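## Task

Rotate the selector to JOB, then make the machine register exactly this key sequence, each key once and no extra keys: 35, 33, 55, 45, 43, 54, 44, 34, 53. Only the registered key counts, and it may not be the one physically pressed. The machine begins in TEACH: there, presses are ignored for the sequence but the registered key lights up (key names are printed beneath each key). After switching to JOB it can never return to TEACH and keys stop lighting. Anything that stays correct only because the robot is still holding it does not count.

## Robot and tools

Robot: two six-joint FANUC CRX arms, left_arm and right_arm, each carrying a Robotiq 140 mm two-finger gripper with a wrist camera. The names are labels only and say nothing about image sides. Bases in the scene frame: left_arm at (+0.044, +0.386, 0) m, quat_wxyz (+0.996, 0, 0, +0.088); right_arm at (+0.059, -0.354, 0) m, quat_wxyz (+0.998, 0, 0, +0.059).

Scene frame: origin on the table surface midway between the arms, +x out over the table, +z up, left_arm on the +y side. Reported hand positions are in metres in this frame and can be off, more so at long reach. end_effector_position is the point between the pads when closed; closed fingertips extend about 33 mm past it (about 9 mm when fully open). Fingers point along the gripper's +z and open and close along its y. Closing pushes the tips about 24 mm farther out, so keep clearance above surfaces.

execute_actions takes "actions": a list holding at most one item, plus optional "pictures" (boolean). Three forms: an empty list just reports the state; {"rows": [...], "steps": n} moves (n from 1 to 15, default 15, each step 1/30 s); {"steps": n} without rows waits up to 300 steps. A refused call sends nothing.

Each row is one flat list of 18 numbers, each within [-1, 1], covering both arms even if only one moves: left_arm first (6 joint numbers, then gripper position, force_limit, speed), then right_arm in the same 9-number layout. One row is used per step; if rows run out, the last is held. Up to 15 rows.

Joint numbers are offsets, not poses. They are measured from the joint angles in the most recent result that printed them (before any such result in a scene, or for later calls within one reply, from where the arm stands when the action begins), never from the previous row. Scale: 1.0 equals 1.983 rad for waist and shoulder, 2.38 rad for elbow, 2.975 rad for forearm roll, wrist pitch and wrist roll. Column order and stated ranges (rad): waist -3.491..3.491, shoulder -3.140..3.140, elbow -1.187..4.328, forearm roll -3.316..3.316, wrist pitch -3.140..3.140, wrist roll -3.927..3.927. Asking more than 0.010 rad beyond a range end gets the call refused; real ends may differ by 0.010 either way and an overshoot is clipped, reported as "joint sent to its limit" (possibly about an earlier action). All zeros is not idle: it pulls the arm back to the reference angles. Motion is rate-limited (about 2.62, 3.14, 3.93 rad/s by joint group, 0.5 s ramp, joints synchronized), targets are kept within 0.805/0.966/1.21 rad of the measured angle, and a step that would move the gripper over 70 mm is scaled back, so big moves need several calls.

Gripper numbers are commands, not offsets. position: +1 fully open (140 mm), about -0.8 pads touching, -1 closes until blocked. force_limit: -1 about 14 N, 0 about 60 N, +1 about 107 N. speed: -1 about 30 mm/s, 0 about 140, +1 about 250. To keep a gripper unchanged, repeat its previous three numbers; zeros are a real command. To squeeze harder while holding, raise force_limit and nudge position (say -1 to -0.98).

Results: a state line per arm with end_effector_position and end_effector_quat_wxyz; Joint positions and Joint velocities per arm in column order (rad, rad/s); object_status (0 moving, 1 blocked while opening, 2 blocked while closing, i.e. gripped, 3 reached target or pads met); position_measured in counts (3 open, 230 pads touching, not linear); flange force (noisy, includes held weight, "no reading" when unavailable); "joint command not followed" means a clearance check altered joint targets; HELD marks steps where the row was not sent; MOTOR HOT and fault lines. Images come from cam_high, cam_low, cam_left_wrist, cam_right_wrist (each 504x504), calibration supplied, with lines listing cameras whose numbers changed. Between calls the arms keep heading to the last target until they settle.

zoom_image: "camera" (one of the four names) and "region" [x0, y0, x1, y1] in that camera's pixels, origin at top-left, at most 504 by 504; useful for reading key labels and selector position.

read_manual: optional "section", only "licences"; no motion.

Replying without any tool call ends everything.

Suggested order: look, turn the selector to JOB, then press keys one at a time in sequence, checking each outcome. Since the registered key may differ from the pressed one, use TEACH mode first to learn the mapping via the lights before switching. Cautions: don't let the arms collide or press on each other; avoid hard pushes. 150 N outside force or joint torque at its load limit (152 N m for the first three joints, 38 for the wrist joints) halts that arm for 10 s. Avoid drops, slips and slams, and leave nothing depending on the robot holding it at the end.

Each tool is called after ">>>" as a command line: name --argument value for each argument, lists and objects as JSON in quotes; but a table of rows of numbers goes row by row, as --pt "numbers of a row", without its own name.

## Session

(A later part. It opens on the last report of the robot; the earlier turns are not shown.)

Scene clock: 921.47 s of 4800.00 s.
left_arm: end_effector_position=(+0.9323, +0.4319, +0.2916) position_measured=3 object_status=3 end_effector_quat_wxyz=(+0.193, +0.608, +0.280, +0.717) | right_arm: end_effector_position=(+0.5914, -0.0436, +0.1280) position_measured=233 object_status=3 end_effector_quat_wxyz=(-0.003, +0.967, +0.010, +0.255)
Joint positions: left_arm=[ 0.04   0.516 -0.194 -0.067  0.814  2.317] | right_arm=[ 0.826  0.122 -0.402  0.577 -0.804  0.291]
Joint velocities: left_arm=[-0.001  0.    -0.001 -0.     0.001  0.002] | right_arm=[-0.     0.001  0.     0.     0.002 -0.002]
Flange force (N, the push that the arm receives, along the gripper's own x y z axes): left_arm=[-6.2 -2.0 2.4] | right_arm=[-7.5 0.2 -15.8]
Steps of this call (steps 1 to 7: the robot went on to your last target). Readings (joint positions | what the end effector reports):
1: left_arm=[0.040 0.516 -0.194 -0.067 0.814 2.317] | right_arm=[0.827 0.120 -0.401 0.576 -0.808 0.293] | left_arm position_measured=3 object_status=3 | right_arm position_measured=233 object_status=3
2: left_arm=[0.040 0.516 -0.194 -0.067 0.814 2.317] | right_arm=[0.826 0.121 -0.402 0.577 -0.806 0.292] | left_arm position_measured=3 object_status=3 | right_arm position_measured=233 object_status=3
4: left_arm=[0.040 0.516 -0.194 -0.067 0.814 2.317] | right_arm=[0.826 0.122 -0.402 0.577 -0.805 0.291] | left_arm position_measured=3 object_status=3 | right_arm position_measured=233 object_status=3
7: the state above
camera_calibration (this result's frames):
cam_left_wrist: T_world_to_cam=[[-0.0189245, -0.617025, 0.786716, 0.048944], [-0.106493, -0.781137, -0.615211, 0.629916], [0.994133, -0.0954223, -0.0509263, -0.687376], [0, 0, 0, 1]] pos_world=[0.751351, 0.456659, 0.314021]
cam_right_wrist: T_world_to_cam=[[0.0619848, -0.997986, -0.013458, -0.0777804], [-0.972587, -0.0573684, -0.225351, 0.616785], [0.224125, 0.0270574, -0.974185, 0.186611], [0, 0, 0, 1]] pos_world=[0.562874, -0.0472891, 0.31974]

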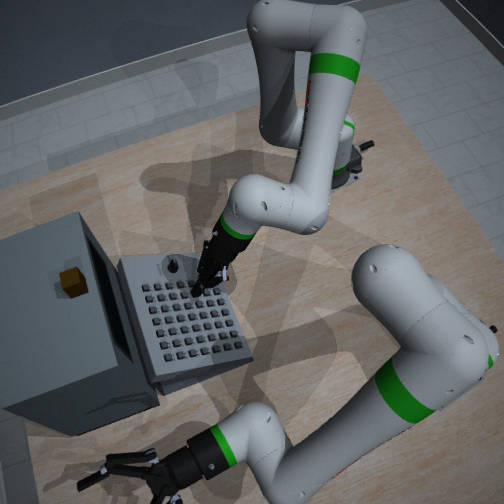

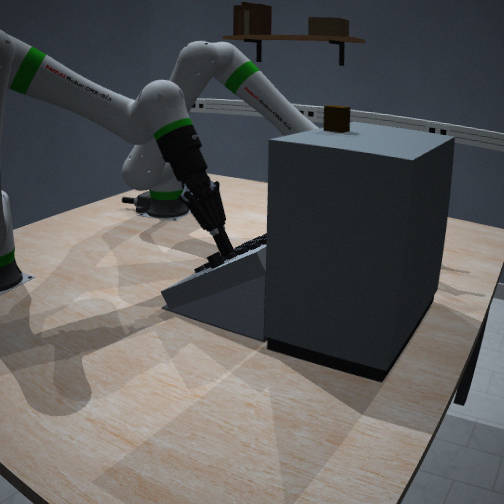

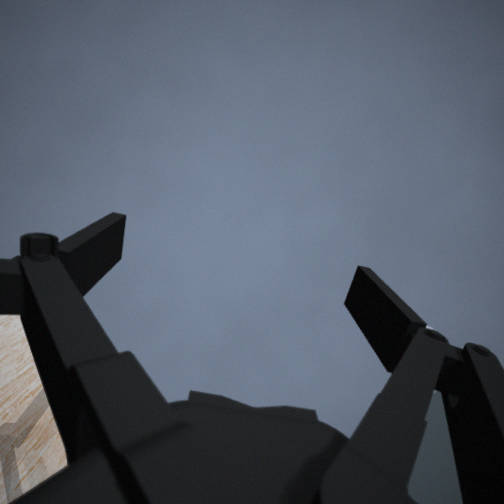

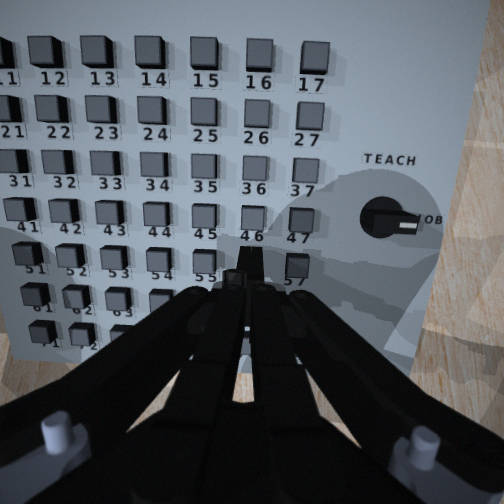

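>>> execute_actions --actions '[{"rows": [[0,0,0,0,0,0,1,0,0,0.005110,-0.008334,0.002101,-0.002965,-0.007693,0.001921,-1,0,0.5],[0,0,0,0,0,0,1,0,0,0.005110,-0.008334,0.002101,-0.002965,-0.007693,0.001921,-1,0,0.5],[0,0,0,0,0,0,1,0,0,0.005110,-0.008334,0.002101,-0.002965,-0.007693,0.001921,-1,0,0.5],[0,0,0,0,0,0,1,0,0,0.044482,0.048512,0.055346,-0.000703,-0.024128,-0.020502,-1,0,0.5],[0,0,0,0,0,0,1,0,0,0.044482,0.048512,0.055346,-0.000703,-0.024128,-0.020502,-1,0,0.5],[0,0,0,0,0,0,1,0,0,0.044482,0.048512,0.055346,-0.000703,-0.024128,-0.020502,-1,0,0.5],[0,0,0,0,0,0,1,0,0,0.044482,0.048512,0.055346,-0.000703,-0.024128,-0.020502,-1,0,0.5],[0,0,0,0,0,0,1,0,0,0.044482,0.048512,0.055346,-0.000703,-0.024128,-0.020502,-1,0,0.5],[0,0,0,0,0,0,1,0,0,0.044482,0.048512,0.055346,-0.000703,-0.024128,-0.020502,-1,0,0.5],[0,0,0,0,0,0,1,0,0,0.044482,0.048512,0.055346,-0.000703,-0.024128,-0.020502,-1,0,0.5],[0,0,0,0,0,0,1,0,0,0.044482,0.048512,0.055346,-0.000703,-0.024128,-0.020502,-1,0,0.5],[0,0,0,0,0,0,1,0,0,0.044482,0.048512,0.055346,-0.000703,-0.024128,-0.020502,-1,0,0.5],[0,0,0,0,0,0,1,0,0,0.042143,0.052251,0.054397,0.000558,-0.020655,-0.021314,-1,0,0.5],[0,0,0,0,0,0,1,0,0,0.040867,0.054290,0.053880,0.001246,-0.018761,-0.021757,-1,0,0.5],[0,0,0,0,0,0,1,0,0,0.040229,0.055310,0.053621,0.001590,-0.017814,-0.021978,-1,0,0.5]], "steps": 15}]' --pictures false

>>> execute_actions --actions '[{"steps": 8}]' --pictures false

>>> execute_actions --actions '[{"rows": [[0,0,0,0,0,0,1,0,0,0.004739,-0.007574,0.001922,-0.002555,-0.007035,0.001645,-1,0,0.5],[0,0,0,0,0,0,1,0,0,0.004739,-0.007574,0.001922,-0.002555,-0.007035,0.001645,-1,0,0.5],[0,0,0,0,0,0,1,0,0,0.004739,-0.007574,0.001922,-0.002555,-0.007035,0.001645,-1,0,0.5],[0,0,0,0,0,0,1,0,0,0.009638,-0.053762,-0.064738,0.008830,0.010119,-0.018134,-1,0,0.5],[0,0,0,0,0,0,1,0,0,0.009638,-0.053762,-0.064738,0.008830,0.010119,-0.018134,-1,0,0.5],[0,0,0,0,0,0,1,0,0,0.009638,-0.053762,-0.064738,0.008830,0.010119,-0.018134,-1,0,0.5],[0,0,0,0,0,0,1,0,0,0.009638,-0.053762,-0.064738,0.008830,0.010119,-0.018134,-1,0,0.5],[0,0,0,0,0,0,1,0,0,0.009638,-0.053762,-0.064738,0.008830,0.010119,-0.018134,-1,0,0.5],[0,0,0,0,0,0,1,0,0,0.009638,-0.053762,-0.064738,0.008830,0.010119,-0.018134,-1,0,0.5],[0,0,0,0,0,0,1,0,0,0.009638,-0.053762,-0.064738,0.008830,0.010119,-0.018134,-1,0,0.5],[0,0,0,0,0,0,1,0,0,0.009638,-0.053762,-0.064738,0.008830,0.010119,-0.018134,-1,0,0.5],[0,0,0,0,0,0,1,0,0,0.009638,-0.053762,-0.064738,0.008830,0.010119,-0.018134,-1,0,0.5],[0,0,0,0,0,0,1,0,0,0.006718,-0.049323,-0.065914,0.010633,0.014271,-0.019294,-1,0,0.5],[0,0,0,0,0,0,1,0,0,0.005125,-0.046902,-0.066555,0.011616,0.016536,-0.019927,-1,0,0.5],[0,0,0,0,0,0,1,0,0,0.004329,-0.045692,-0.066876,0.012108,0.017668,-0.020243,-1,0,0.5]], "steps": 15}]' --pictures false

>>> execute_actions --actions '[{"steps": 8}]' --pictures false

>>> execute_actions --actions '[{"rows": [[0,0,0,0,0,0,1,0,0,0.005465,-0.008307,0.002201,-0.003374,-0.007770,0.002171,-1,0,0.5],[0,0,0,0,0,0,1,0,0,0.005465,-0.008307,0.002201,-0.003374,-0.007770,0.002171,-1,0,0.5],[0,0,0,0,0,0,1,0,0,0.005465,-0.008307,0.002201,-0.003374,-0.007770,0.002171,-1,0,0.5],[0,0,0,0,0,0,1,0,0,-0.019215,0.010516,0.040418,-0.014718,-0.014839,0.031530,-1,0,0.5],[0,0,0,0,0,0,1,0,0,-0.019215,0.010516,0.040418,-0.014718,-0.014839,0.031530,-1,0,0.5],[0,0,0,0,0,0,1,0,0,-0.019215,0.010516,0.040418,-0.014718,-0.014839,0.031530,-1,0,0.5],[0,0,0,0,0,0,1,0,0,-0.019215,0.010516,0.040418,-0.014718,-0.014839,0.031530,-1,0,0.5],[0,0,0,0,0,0,1,0,0,-0.019215,0.010516,0.040418,-0.014718,-0.014839,0.031530,-1,0,0.5],[0,0,0,0,0,0,1,0,0,-0.019215,0.010516,0.040418,-0.014718,-0.014839,0.031530,-1,0,0.5],[0,0,0,0,0,0,1,0,0,-0.019215,0.010516,0.040418,-0.014718,-0.014839,0.031530,-1,0,0.5],[0,0,0,0,0,0,1,0,0,-0.019215,0.010516,0.040418,-0.014718,-0.014839,0.031530,-1,0,0.5],[0,0,0,0,0,0,1,0,0,-0.021420,0.014079,0.039512,-0.013488,-0.011536,0.030734,-1,0,0.5],[0,0,0,0,0,0,1,0,0,-0.022654,0.016074,0.039005,-0.012799,-0.009686,0.030289,-1,0,0.5],[0,0,0,0,0,0,1,0,0,-0.023315,0.017142,0.038733,-0.012430,-0.008695,0.030050,-1,0,0.5],[0,0,0,0,0,0,1,0,0,-0.023624,0.017641,0.038606,-0.012258,-0.008233,0.029939,-1,0,0.5]], "steps": 15}]' --pictures false

>>> execute_actions --actions '[{"steps": 7}]' --pictures false

>>> execute_actions --actions '[{"rows": [[0,0,0,0,0,0,1,0,0,0.004913,-0.007939,0.002018,-0.002741,-0.007361,0.001772,-1,0,0.5],[0,0,0,0,0,0,1,0,0,0.004913,-0.007939,0.002018,-0.002741,-0.007361,0.001772,-1,0,0.5],[0,0,0,0,0,0,1,0,0,0.004913,-0.007939,0.002018,-0.002741,-0.007361,0.001772,-1,0,0.5],[0,0,0,0,0,0,1,0,0,-0.018341,0.013541,0.042545,-0.013880,-0.015457,0.029758,-1,0,0.5],[0,0,0,0,0,0,1,0,0,-0.018341,0.013541,0.042545,-0.013880,-0.015457,0.029758,-1,0,0.5],[0,0,0,0,0,0,1,0,0,-0.018341,0.013541,0.042545,-0.013880,-0.015457,0.029758,-1,0,0.5],[0,0,0,0,0,0,1,0,0,-0.018341,0.013541,0.042545,-0.013880,-0.015457,0.029758,-1,0,0.5],[0,0,0,0,0,0,1,0,0,-0.018341,0.013541,0.042545,-0.013880,-0.015457,0.029758,-1,0,0.5],[0,0,0,0,0,0,1,0,0,-0.018341,0.013541,0.042545,-0.013880,-0.015457,0.029758,-1,0,0.5],[0,0,0,0,0,0,1,0,0,-0.018341,0.013541,0.042545,-0.013880,-0.015457,0.029758,-1,0,0.5],[0,0,0,0,0,0,1,0,0,-0.018341,0.013541,0.042545,-0.013880,-0.015457,0.029758,-1,0,0.5],[0,0,0,0,0,0,1,0,0,-0.020171,0.016714,0.041784,-0.012984,-0.012552,0.029175,-1,0,0.5],[0,0,0,0,0,0,1,0,0,-0.021196,0.018491,0.041359,-0.012482,-0.010925,0.028849,-1,0,0.5],[0,0,0,0,0,0,1,0,0,-0.021745,0.019443,0.041130,-0.012213,-0.010054,0.028674,-1,0,0.5],[0,0,0,0,0,0,1,0,0,-0.022001,0.019887,0.041024,-0.012088,-0.009647,0.028592,-1,0,0.5]], "steps": 15}]' --pictures false

>>> execute_actions --actions '[{"steps": 7}]' --pictures false

>>> execute_actions --actions '[{"rows": [[0,0,0,0,0,0,1,0,0,0.004383,-0.007600,0.001822,-0.002146,-0.006958,0.001396,-1,0,0.5],[0,0,0,0,0,0,1,0,0,0.004383,-0.007600,0.001822,-0.002146,-0.006958,0.001396,-1,0,0.5],[0,0,0,0,0,0,1,0,0,0.004383,-0.007600,0.001822,-0.002146,-0.006958,0.001396,-1,0,0.5],[0,0,0,0,0,0,1,0,0,0.069329,-0.015587,-0.048810,0.020836,0.001957,-0.065685,-1,0,0.5],[0,0,0,0,0,0,1,0,0,0.069329,-0.015587,-0.048810,0.020836,0.001957,-0.065685,-1,0,0.5],[0,0,0,0,0,0,1,0,0,0.069329,-0.015587,-0.048810,0.020836,0.001957,-0.065685,-1,0,0.5],[0,0,0,0,0,0,1,0,0,0.069329,-0.015587,-0.048810,0.020836,0.001957,-0.065685,-1,0,0.5],[0,0,0,0,0,0,1,0,0,0.069329,-0.015587,-0.048810,0.020836,0.001957,-0.065685,-1,0,0.5],[0,0,0,0,0,0,1,0,0,0.069329,-0.015587,-0.048810,0.020836,0.001957,-0.065685,-1,0,0.5],[0,0,0,0,0,0,1,0,0,0.069329,-0.015587,-0.048810,0.020836,0.001957,-0.065685,-1,0,0.5],[0,0,0,0,0,0,1,0,0,0.069329,-0.015587,-0.048810,0.020836,0.001957,-0.065685,-1,0,0.5],[0,0,0,0,0,0,1,0,0,0.069329,-0.015587,-0.048810,0.020836,0.001957,-0.065685,-1,0,0.5],[0,0,0,0,0,0,1,0,0,0.066538,-0.011377,-0.049936,0.022504,0.005909,-0.066754,-1,0,0.5],[0,0,0,0,0,0,1,0,0,0.065016,-0.009081,-0.050550,0.023414,0.008065,-0.067337,-1,0,0.5],[0,0,0,0,0,0,1,0,0,0.064255,-0.007933,-0.050857,0.023869,0.009143,-0.067629,-1,0,0.5]], "steps": 15}]' --pictures false

>>> execute_actions --actions '[{"steps": 8}]'

Scene clock: 1041.97 s of 4800.00 s.
left_arm: end_effector_position=(+0.9323, +0.4319, +0.2916) position_measured=3 object_status=3 end_effector_quat_wxyz=(+0.193, +0.608, +0.280, +0.717) | right_arm: end_effector_position=(+0.5879, +0.0244, +0.1320) position_measured=233 object_status=3 end_effector_quat_wxyz=(-0.003, +0.967, +0.010, +0.255)
Joint positions: left_arm=[ 0.04   0.516 -0.194 -0.067  0.814  2.317] | right_arm=[ 0.91   0.225 -0.272  0.579 -0.867  0.228]
Joint velocities: left_arm=[-0.001  0.    -0.001  0.     0.001 -0.001] | right_arm=[-0.07   0.11  -0.033  0.053  0.152 -0.036]
Flange force (N, the push that the arm receives, along the gripper's own x y z axes): left_arm=[-3.5 -2.2 6.3] | right_arm=[-5.3 2.9 -2.0]
Steps of this call (steps 1 to 15: the robot went on to your last target; steps 16 to 90: nothing new was sent; then 117.00 s passed at rest; steps 91 to 105: all 15 steps of this action). Readings (joint positions | what the end effector reports):
91: left_arm=[0.040 0.516 -0.194 -0.067 0.814 2.317] | right_arm=[0.826 0.122 -0.402 0.577 -0.804 0.291] | left_arm position_measured=3 object_status=3 | right_arm position_measured=233 object_status=3
92: left_arm=[0.040 0.516 -0.194 -0.067 0.814 2.317] | right_arm=[0.828 0.119 -0.401 0.575 -0.810 0.291] | left_arm position_measured=3 object_status=3 | right_arm position_measured=233 object_status=3
94: left_arm=[0.040 0.516 -0.194 -0.067 0.814 2.317] | right_arm=[0.834 0.109 -0.397 0.570 -0.824 0.295] | left_arm position_measured=3 object_status=3 | right_arm position_measured=233 object_status=3
98: left_arm=[0.040 0.516 -0.194 -0.067 0.814 2.317] | right_arm=[0.875 0.146 -0.339 0.573 -0.856 0.269] | left_arm position_measured=3 object_status=3 | right_arm position_measured=233 object_status=3
105: the state above

Scene clock: 1042.23 s of 4800.00 s.
left_arm: end_effector_position=(+0.9323, +0.4319, +0.2916) position_measured=3 object_status=3 end_effector_quat_wxyz=(+0.193, +0.608, +0.280, +0.717) | right_arm: end_effector_position=(+0.5901, +0.0244, +0.1280) position_measured=233 object_status=3 end_effector_quat_wxyz=(-0.003, +0.967, +0.010, +0.255)
Joint positions: left_arm=[ 0.04   0.516 -0.194 -0.067  0.814  2.317] | right_arm=[ 0.906  0.232 -0.274  0.582 -0.857  0.226]
Joint velocities: left_arm=[-0.001 -0.    -0.    -0.    -0.    -0.001] | right_arm=[ 0.     0.    -0.001  0.001  0.001  0.   ]
Flange force (N, the push that the arm receives, along the gripper's own x y z axes): left_arm=[-2.1 -0.7 1.1] | right_arm=[-4.3 0.6 -13.3]
Steps of this call (steps 1 to 8: the robot went on to your last target). Readings (joint positions | what the end effector reports):
1: left_arm=[0.040 0.516 -0.194 -0.067 0.814 2.317] | right_arm=[0.908 0.228 -0.273 0.580 -0.862 0.227] | left_arm position_measured=3 object_status=3 | right_arm position_measured=233 object_status=3
2: left_arm=[0.040 0.516 -0.194 -0.067 0.814 2.317] | right_arm=[0.906 0.230 -0.274 0.581 -0.860 0.226] | left_arm position_measured=3 object_status=3 | right_arm position_measured=233 object_status=3
4: left_arm=[0.040 0.516 -0.194 -0.067 0.814 2.317] | right_arm=[0.906 0.231 -0.274 0.582 -0.858 0.226] | left_arm position_measured=3 object_status=3 | right_arm position_measured=233 object_status=3
8: the state above

Scene clock: 1042.73 s of 4800.00 s.
left_arm: end_effector_position=(+0.9323, +0.4319, +0.2916) position_measured=3 object_status=3 end_effector_quat_wxyz=(+0.193, +0.608, +0.280, +0.717) | right_arm: end_effector_position=(+0.5588, -0.0097, +0.1156) position_measured=233 object_status=3 end_effector_quat_wxyz=(-0.004, +0.967, +0.010, +0.256)
Joint positions: left_arm=[ 0.04   0.516 -0.194 -0.067  0.814  2.317] | right_arm=[ 0.92   0.132 -0.431  0.613 -0.817  0.169]
Joint velocities: left_arm=[ 0.     0.001  0.    -0.     0.    -0.001] | right_arm=[-0.087  0.154 -0.051  0.07   0.184 -0.053]
Flange force (N, the push that the arm receives, along the gripper's own x y z axes): left_arm=[0.4 -3.3 5.6] | right_arm=[6.6 -1.7 -10.8]
Steps of this call (steps 1 to 15: all 15 steps of this action). Readings (joint positions | what the end effector reports):
1: left_arm=[0.040 0.516 -0.194 -0.067 0.814 2.317] | right_arm=[0.906 0.232 -0.274 0.582 -0.858 0.226] | left_arm position_measured=3 object_status=3 | right_arm position_measured=233 object_status=3
2: left_arm=[0.040 0.516 -0.194 -0.067 0.814 2.317] | right_arm=[0.907 0.229 -0.274 0.581 -0.862 0.226] | left_arm position_measured=3 object_status=3 | right_arm position_measured=233 object_status=3
4: left_arm=[0.040 0.516 -0.194 -0.067 0.814 2.317] | right_arm=[0.913 0.219 -0.271 0.576 -0.875 0.229] | left_arm position_measured=3 object_status=3 | right_arm position_measured=233 object_status=3
8: left_arm=[0.040 0.516 -0.194 -0.067 0.814 2.317] | right_arm=[0.920 0.174 -0.328 0.590 -0.859 0.209] | left_arm position_measured=3 object_status=3 | right_arm position_measured=233 object_status=3
15: the state above

Scene clock: 1043.00 s of 4800.00 s.
left_arm: end_effector_position=(+0.9323, +0.4319, +0.2916) position_measured=3 object_status=3 end_effector_quat_wxyz=(+0.193, +0.608, +0.280, +0.717) | right_arm: end_effector_position=(+0.5612, -0.0100, +0.1104) position_measured=233 object_status=3 end_effector_quat_wxyz=(-0.003, +0.967, +0.010, +0.255)
Joint positions: left_arm=[ 0.04   0.516 -0.194 -0.067  0.814  2.317] | right_arm=[ 0.914  0.141 -0.433  0.618 -0.805  0.166]
Joint velocities: left_arm=[-0.    -0.     0.    -0.     0.001 -0.   ] | right_arm=[-0.001  0.     0.     0.     0.    -0.001]
Flange force (N, the push that the arm receives, along the gripper's own x y z axes): left_arm=[-3.2 -1.6 2.8] | right_arm=[-3.3 0.9 -17.0]
Steps of this call (steps 1 to 8: the robot went on to your last target). Readings (joint positions | what the end effector reports):
1: left_arm=[0.040 0.516 -0.194 -0.067 0.814 2.317] | right_arm=[0.917 0.136 -0.432 0.615 -0.811 0.167] | left_arm position_measured=3 object_status=3 | right_arm position_measured=233 object_status=3
2: left_arm=[0.040 0.516 -0.194 -0.067 0.814 2.317] | right_arm=[0.916 0.139 -0.433 0.617 -0.808 0.166] | left_arm position_measured=3 object_status=3 | right_arm position_measured=233 object_status=3
4: left_arm=[0.040 0.516 -0.194 -0.067 0.814 2.317] | right_arm=[0.914 0.141 -0.433 0.618 -0.805 0.166] | left_arm position_measured=3 object_status=3 | right_arm position_measured=233 object_status=3
8: the state above

Scene clock: 1043.50 s of 4800.00 s.
left_arm: end_effector_position=(+0.9323, +0.4319, +0.2916) position_measured=3 object_status=3 end_effector_quat_wxyz=(+0.193, +0.608, +0.280, +0.717) | right_arm: end_effector_position=(+0.5895, -0.0095, +0.1304) position_measured=233 object_status=3 end_effector_quat_wxyz=(-0.003, +0.967, +0.010, +0.255)
Joint positions: left_arm=[ 0.04   0.516 -0.194 -0.067  0.814  2.317] | right_arm=[ 0.87   0.172 -0.34   0.579 -0.836  0.257]
Joint velocities: left_arm=[ 0.     0.     0.001 -0.    -0.001  0.   ] | right_arm=[-0.052  0.085 -0.026  0.047  0.118 -0.036]
Flange force (N, the push that the arm receives, along the gripper's own x y z axes): left_arm=[-0.8 -1.5 3.4] | right_arm=[-4.8 -1.1 3.6]
Steps of this call (steps 1 to 15: all 15 steps of this action). Readings (joint positions | what the end effector reports):
1: left_arm=[0.040 0.516 -0.194 -0.067 0.814 2.317] | right_arm=[0.914 0.141 -0.433 0.618 -0.805 0.166] | left_arm position_measured=3 object_status=3 | right_arm position_measured=233 object_status=3
2: left_arm=[0.040 0.516 -0.194 -0.067 0.814 2.317] | right_arm=[0.916 0.138 -0.433 0.616 -0.809 0.166] | left_arm position_measured=3 object_status=3 | right_arm position_measured=233 object_status=3
4: left_arm=[0.040 0.516 -0.194 -0.067 0.814 2.317] | right_arm=[0.923 0.128 -0.429 0.610 -0.824 0.171] | left_arm position_measured=3 object_status=3 | right_arm position_measured=233 object_status=3
8: left_arm=[0.040 0.516 -0.194 -0.067 0.814 2.317] | right_arm=[0.896 0.146 -0.369 0.585 -0.843 0.229] | left_arm position_measured=3 object_status=3 | right_arm position_measured=233 object_status=3
15: the state above

Scene clock: 1043.73 s of 4800.00 s.
left_arm: end_effector_position=(+0.9323, +0.4319, +0.2916) position_measured=3 object_status=3 end_effector_quat_wxyz=(+0.193, +0.608, +0.280, +0.717) | right_arm: end_effector_position=(+0.5908, -0.0095, +0.1280) position_measured=233 object_status=3 end_effector_quat_wxyz=(-0.003, +0.967, +0.010, +0.255)
Joint positions: left_arm=[ 0.04   0.516 -0.194 -0.067  0.814  2.317] | right_arm=[ 0.867  0.176 -0.342  0.582 -0.83   0.255]
Joint velocities: left_arm=[ 0.001  0.    -0.002  0.     0.001 -0.001] | right_arm=[ 0.001  0.     0.     0.     0.002 -0.002]
Flange force (N, the push that the arm receives, along the gripper's own x y z axes): left_arm=[-3.8 -2.9 3.2] | right_arm=[-3.4 -1.9 -16.1]
Steps of this call (steps 1 to 7: the robot went on to your last target). Readings (joint positions | what the end effector reports):
1: left_arm=[0.040 0.516 -0.194 -0.067 0.814 2.317] | right_arm=[0.869 0.174 -0.341 0.581 -0.833 0.256] | left_arm position_measured=3 object_status=3 | right_arm position_measured=233 object_status=3
2: left_arm=[0.040 0.516 -0.194 -0.067 0.814 2.317] | right_arm=[0.868 0.175 -0.341 0.581 -0.831 0.255] | left_arm position_measured=3 object_status=3 | right_arm position_measured=233 object_status=3
4: left_arm=[0.040 0.516 -0.194 -0.067 0.814 2.317] | right_arm=[0.868 0.176 -0.341 0.582 -0.830 0.255] | left_arm position_measured=3 object_status=3 | right_arm position_measured=233 object_status=3
7: the state above

Scene clock: 1044.23 s of 4800.00 s.
left_arm: end_effector_position=(+0.9323, +0.4319, +0.2916) position_measured=3 object_status=3 end_effector_quat_wxyz=(+0.193, +0.608, +0.280, +0.717) | right_arm: end_effector_position=(+0.6192, -0.0089, +0.1476) position_measured=233 object_status=3 end_effector_quat_wxyz=(-0.003, +0.967, +0.010, +0.255)
Joint positions: left_arm=[ 0.04   0.516 -0.194 -0.067  0.814  2.317] | right_arm=[ 0.826  0.211 -0.243  0.544 -0.864  0.342]
Joint velocities: left_arm=[ 0.     0.001  0.001  0.    -0.002 -0.001] | right_arm=[-0.042  0.073 -0.021  0.035  0.101 -0.028]
Flange force (N, the push that the arm receives, along the gripper's own x y z axes): left_arm=[-2.6 -1.6 4.0] | right_arm=[1.2 -4.3 2.2]
Steps of this call (steps 1 to 15: all 15 steps of this action). Readings (joint positions | what the end effector reports):
1: left_arm=[0.040 0.516 -0.194 -0.067 0.814 2.317] | right_arm=[0.867 0.176 -0.342 0.582 -0.830 0.255] | left_arm position_measured=3 object_status=3 | right_arm position_measured=233 object_status=3
2: left_arm=[0.040 0.516 -0.194 -0.067 0.814 2.317] | right_arm=[0.869 0.173 -0.341 0.580 -0.834 0.255] | left_arm position_measured=3 object_status=3 | right_arm position_measured=233 object_status=3
4: left_arm=[0.040 0.516 -0.194 -0.067 0.814 2.317] | right_arm=[0.875 0.163 -0.337 0.575 -0.848 0.259] | left_arm position_measured=3 object_status=3 | right_arm position_measured=233 object_status=3
8: left_arm=[0.040 0.516 -0.194 -0.067 0.814 2.317] | right_arm=[0.851 0.184 -0.277 0.552 -0.868 0.312] | left_arm position_measured=3 object_status=3 | right_arm position_measured=233 object_status=3
15: the state above

Scene clock: 1044.47 s of 4800.00 s.
left_arm: end_effector_position=(+0.9323, +0.4319, +0.2916) position_measured=3 object_status=3 end_effector_quat_wxyz=(+0.193, +0.608, +0.280, +0.717) | right_arm: end_effector_position=(+0.6204, -0.0089, +0.1455) position_measured=233 object_status=3 end_effector_quat_wxyz=(-0.003, +0.967, +0.010, +0.255)
Joint positions: left_arm=[ 0.04   0.516 -0.194 -0.067  0.814  2.317] | right_arm=[ 0.824  0.215 -0.244  0.546 -0.858  0.34 ]
Joint velocities: left_arm=[-0.001  0.     0.001 -0.    -0.002 -0.001] | right_arm=[-0.001  0.001  0.    -0.001  0.001 -0.001]
Flange force (N, the push that the arm receives, along the gripper's own x y z axes): left_arm=[1.0 1.1 -2.6] | right_arm=[-6.2 -0.1 -18.1]
Steps of this call (steps 1 to 7: the robot went on to your last target). Readings (joint positions | what the end effector reports):
1: left_arm=[0.040 0.516 -0.194 -0.067 0.814 2.317] | right_arm=[0.825 0.213 -0.243 0.545 -0.861 0.341] | left_arm position_measured=3 object_status=3 | right_arm position_measured=233 object_status=3
2: left_arm=[0.040 0.516 -0.194 -0.067 0.814 2.317] | right_arm=[0.824 0.214 -0.244 0.545 -0.860 0.341] | left_arm position_measured=3 object_status=3 | right_arm position_measured=233 object_status=3
4: left_arm=[0.040 0.516 -0.194 -0.067 0.814 2.317] | right_arm=[0.824 0.215 -0.244 0.546 -0.859 0.340] | left_arm position_measured=3 object_status=3 | right_arm position_measured=233 object_status=3
7: the state above

Scene clock: 1044.97 s of 4800.00 s.
left_arm: end_effector_position=(+0.9323, +0.4319, +0.2916) position_measured=3 object_status=3 end_effector_quat_wxyz=(+0.193, +0.608, +0.280, +0.717) | right_arm: end_effector_position=(+0.5582, +0.0243, +0.1154) position_measured=233 object_status=3 end_effector_quat_wxyz=(-0.004, +0.967, +0.010, +0.256)
Joint positions: left_arm=[ 0.04   0.516 -0.194 -0.067  0.814  2.317] | right_arm=[ 0.957  0.191 -0.362  0.612 -0.842  0.142]
Joint velocities: left_arm=[ 0.     0.     0.002 -0.     0.    -0.   ] | right_arm=[-0.098  0.135 -0.05   0.065  0.169 -0.054]
Flange force (N, the push that the arm receives, along the gripper's own x y z axes): left_arm=[-3.0 -1.3 3.9] | right_arm=[-2.4 0.2 -5.6]
Steps of this call (steps 1 to 15: all 15 steps of this action). Readings (joint positions | what the end effector reports):
1: left_arm=[0.040 0.516 -0.194 -0.067 0.814 2.317] | right_arm=[0.824 0.215 -0.244 0.546 -0.858 0.340] | left_arm position_measured=3 object_status=3 | right_arm position_measured=233 object_status=3
2: left_arm=[0.040 0.516 -0.194 -0.067 0.814 2.317] | right_arm=[0.826 0.213 -0.243 0.545 -0.863 0.340] | left_arm position_measured=3 object_status=3 | right_arm position_measured=233 object_status=3
4: left_arm=[0.040 0.516 -0.194 -0.067 0.814 2.317] | right_arm=[0.832 0.203 -0.241 0.541 -0.875 0.342] | left_arm position_measured=3 object_status=3 | right_arm position_measured=233 object_status=3
8: left_arm=[0.040 0.516 -0.194 -0.067 0.814 2.317] | right_arm=[0.886 0.192 -0.284 0.567 -0.868 0.271] | left_arm position_measured=3 object_status=3 | right_arm position_measured=233 object_status=3
15: the state above

Scene clock: 1045.23 s of 4800.00 s.
left_arm: end_effector_position=(+0.9323, +0.4319, +0.2916) position_measured=3 object_status=3 end_effector_quat_wxyz=(+0.193, +0.608, +0.280, +0.717) | right_arm: end_effector_position=(+0.5606, +0.0240, +0.1105) position_measured=233 object_status=3 end_effector_quat_wxyz=(-0.003, +0.967, +0.010, +0.255)
Joint positions: left_arm=[ 0.04   0.516 -0.194 -0.067  0.814  2.317] | right_arm=[ 0.951  0.199 -0.365  0.617 -0.831  0.139]
Joint velocities: left_arm=[ 0.    -0.001  0.    -0.    -0.    -0.001] | right_arm=[-0.001  0.001 -0.001 -0.     0.001 -0.001]
Flange force (N, the push that the arm receives, along the gripper's own x y z axes): left_arm=[0.1 -2.4 3.1] | right_arm=[-0.1 -0.2 -13.9]
Steps of this call (steps 1 to 8: the robot went on to your last target). Readings (joint positions | what the end effector reports):
1: left_arm=[0.040 0.516 -0.194 -0.067 0.814 2.317] | right_arm=[0.954 0.195 -0.364 0.614 -0.837 0.140] | left_arm position_measured=3 object_status=3 | right_arm position_measured=233 object_status=3
2: left_arm=[0.040 0.516 -0.194 -0.067 0.814 2.317] | right_arm=[0.953 0.197 -0.364 0.616 -0.834 0.139] | left_arm position_measured=3 object_status=3 | right_arm position_measured=233 object_status=3
4: left_arm=[0.040 0.516 -0.194 -0.067 0.814 2.317] | right_arm=[0.952 0.199 -0.365 0.617 -0.832 0.139] | left_arm position_measured=3 object_status=3 | right_arm position_measured=233 object_status=3
8: the state above
camera_calibration (this result's frames):
cam_left_wrist: T_world_to_cam=[[-0.0189245, -0.617025, 0.786716, 0.0489439], [-0.106493, -0.781137, -0.615211, 0.629916], [0.994133, -0.0954222, -0.0509262, -0.687376], [0, 0, 0, 1]] pos_world=[0.751351, 0.45666, 0.314021]
cam_right_wrist: T_world_to_cam=[[0.0625456, -0.997944, -0.0139868, -0.008889], [-0.972504, -0.0577891, -0.225604, 0.586749], [0.224332, 0.0277128, -0.974119, 0.17448], [0, 0, 0, 1]] pos_world=[0.53203, 0.0202017, 0.302212]

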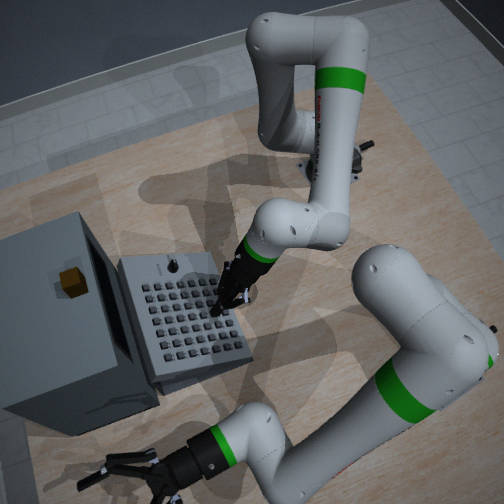

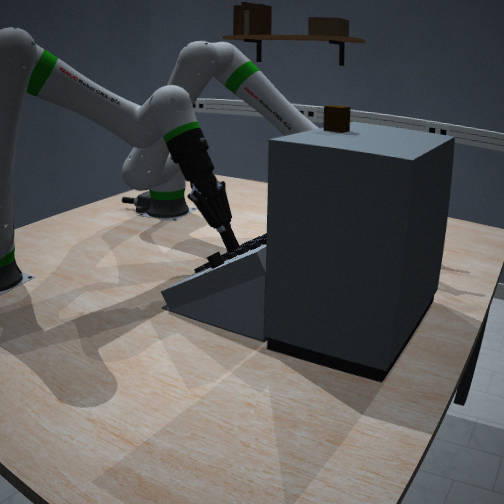

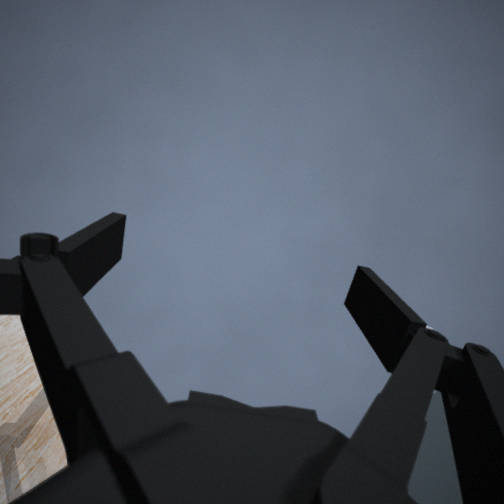

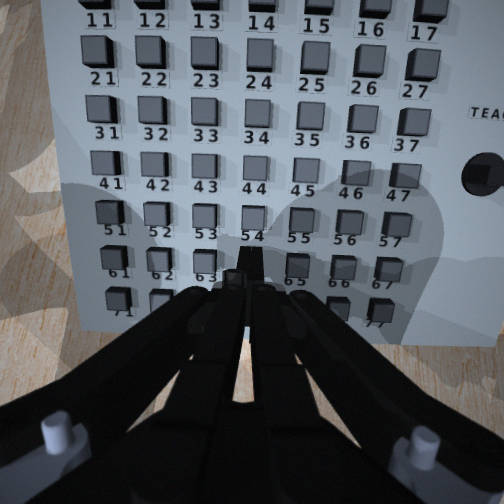

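All nine presses bottomed out (−13 to −20 N). Lifting clear now.

>>> execute_actions --actions '[{"rows": [[0,0,0,0,0,0,1,0,0,0.015668,-0.023636,0.006322,-0.009365,-0.022190,0.006004,-1,0,0.5]], "steps": 12}]' --pictures false

>>> finished_scene --scene 2

Scene clock: 1049.33 s of 4800.00 s.
left_arm: end_effector_position=(+0.9323, +0.4319, +0.2916) position_measured=3 object_status=3 end_effector_quat_wxyz=(+0.193, +0.608, +0.280, +0.717) | right_arm: end_effector_position=(+0.5456, +0.0234, +0.1364) position_measured=233 object_status=3 end_effector_quat_wxyz=(-0.003, +0.967, +0.010, +0.255)
Joint positions: left_arm=[ 0.04   0.516 -0.194 -0.067  0.814  2.317] | right_arm=[ 0.982  0.152 -0.35   0.589 -0.897  0.157]
Joint velocities: left_arm=[-0.    -0.001 -0.    -0.    -0.     0.   ] | right_arm=[ 0.002 -0.002 -0.    -0.    -0.     0.001]
Flange force (N, the push that the arm receives, along the gripper's own x y z axes): left_arm=[-2.9 -2.0 3.9] | right_arm=[0.8 -3.6 1.4]
Steps of this call (steps 1 to 30: the robot went on to your last target; steps 31 to 90: nothing new was sent; then 0.70 s passed at rest; steps 91 to 102: all 12 steps of this action). Readings (joint positions | what the end effector reports):
91: left_arm=[0.040 0.516 -0.194 -0.067 0.814 2.317] | right_arm=[0.951 0.199 -0.365 0.617 -0.831 0.139] | left_arm position_measured=3 object_status=3 | right_arm position_measured=233 object_status=3
92: left_arm=[0.040 0.516 -0.194 -0.067 0.814 2.317] | right_arm=[0.954 0.196 -0.364 0.614 -0.837 0.139] | left_arm position_measured=3 object_status=3 | right_arm position_measured=233 object_status=3
94: left_arm=[0.040 0.516 -0.194 -0.067 0.814 2.317] | right_arm=[0.969 0.173 -0.356 0.601 -0.869 0.148] | left_arm position_measured=3 object_status=3 | right_arm position_measured=233 object_status=3
98: left_arm=[0.040 0.516 -0.194 -0.067 0.814 2.317] | right_arm=[0.982 0.153 -0.350 0.589 -0.897 0.156] | left_arm position_measured=3 object_status=3 | right_arm position_measured=233 object_status=3
102: the state above

The scene is finished: the task was done.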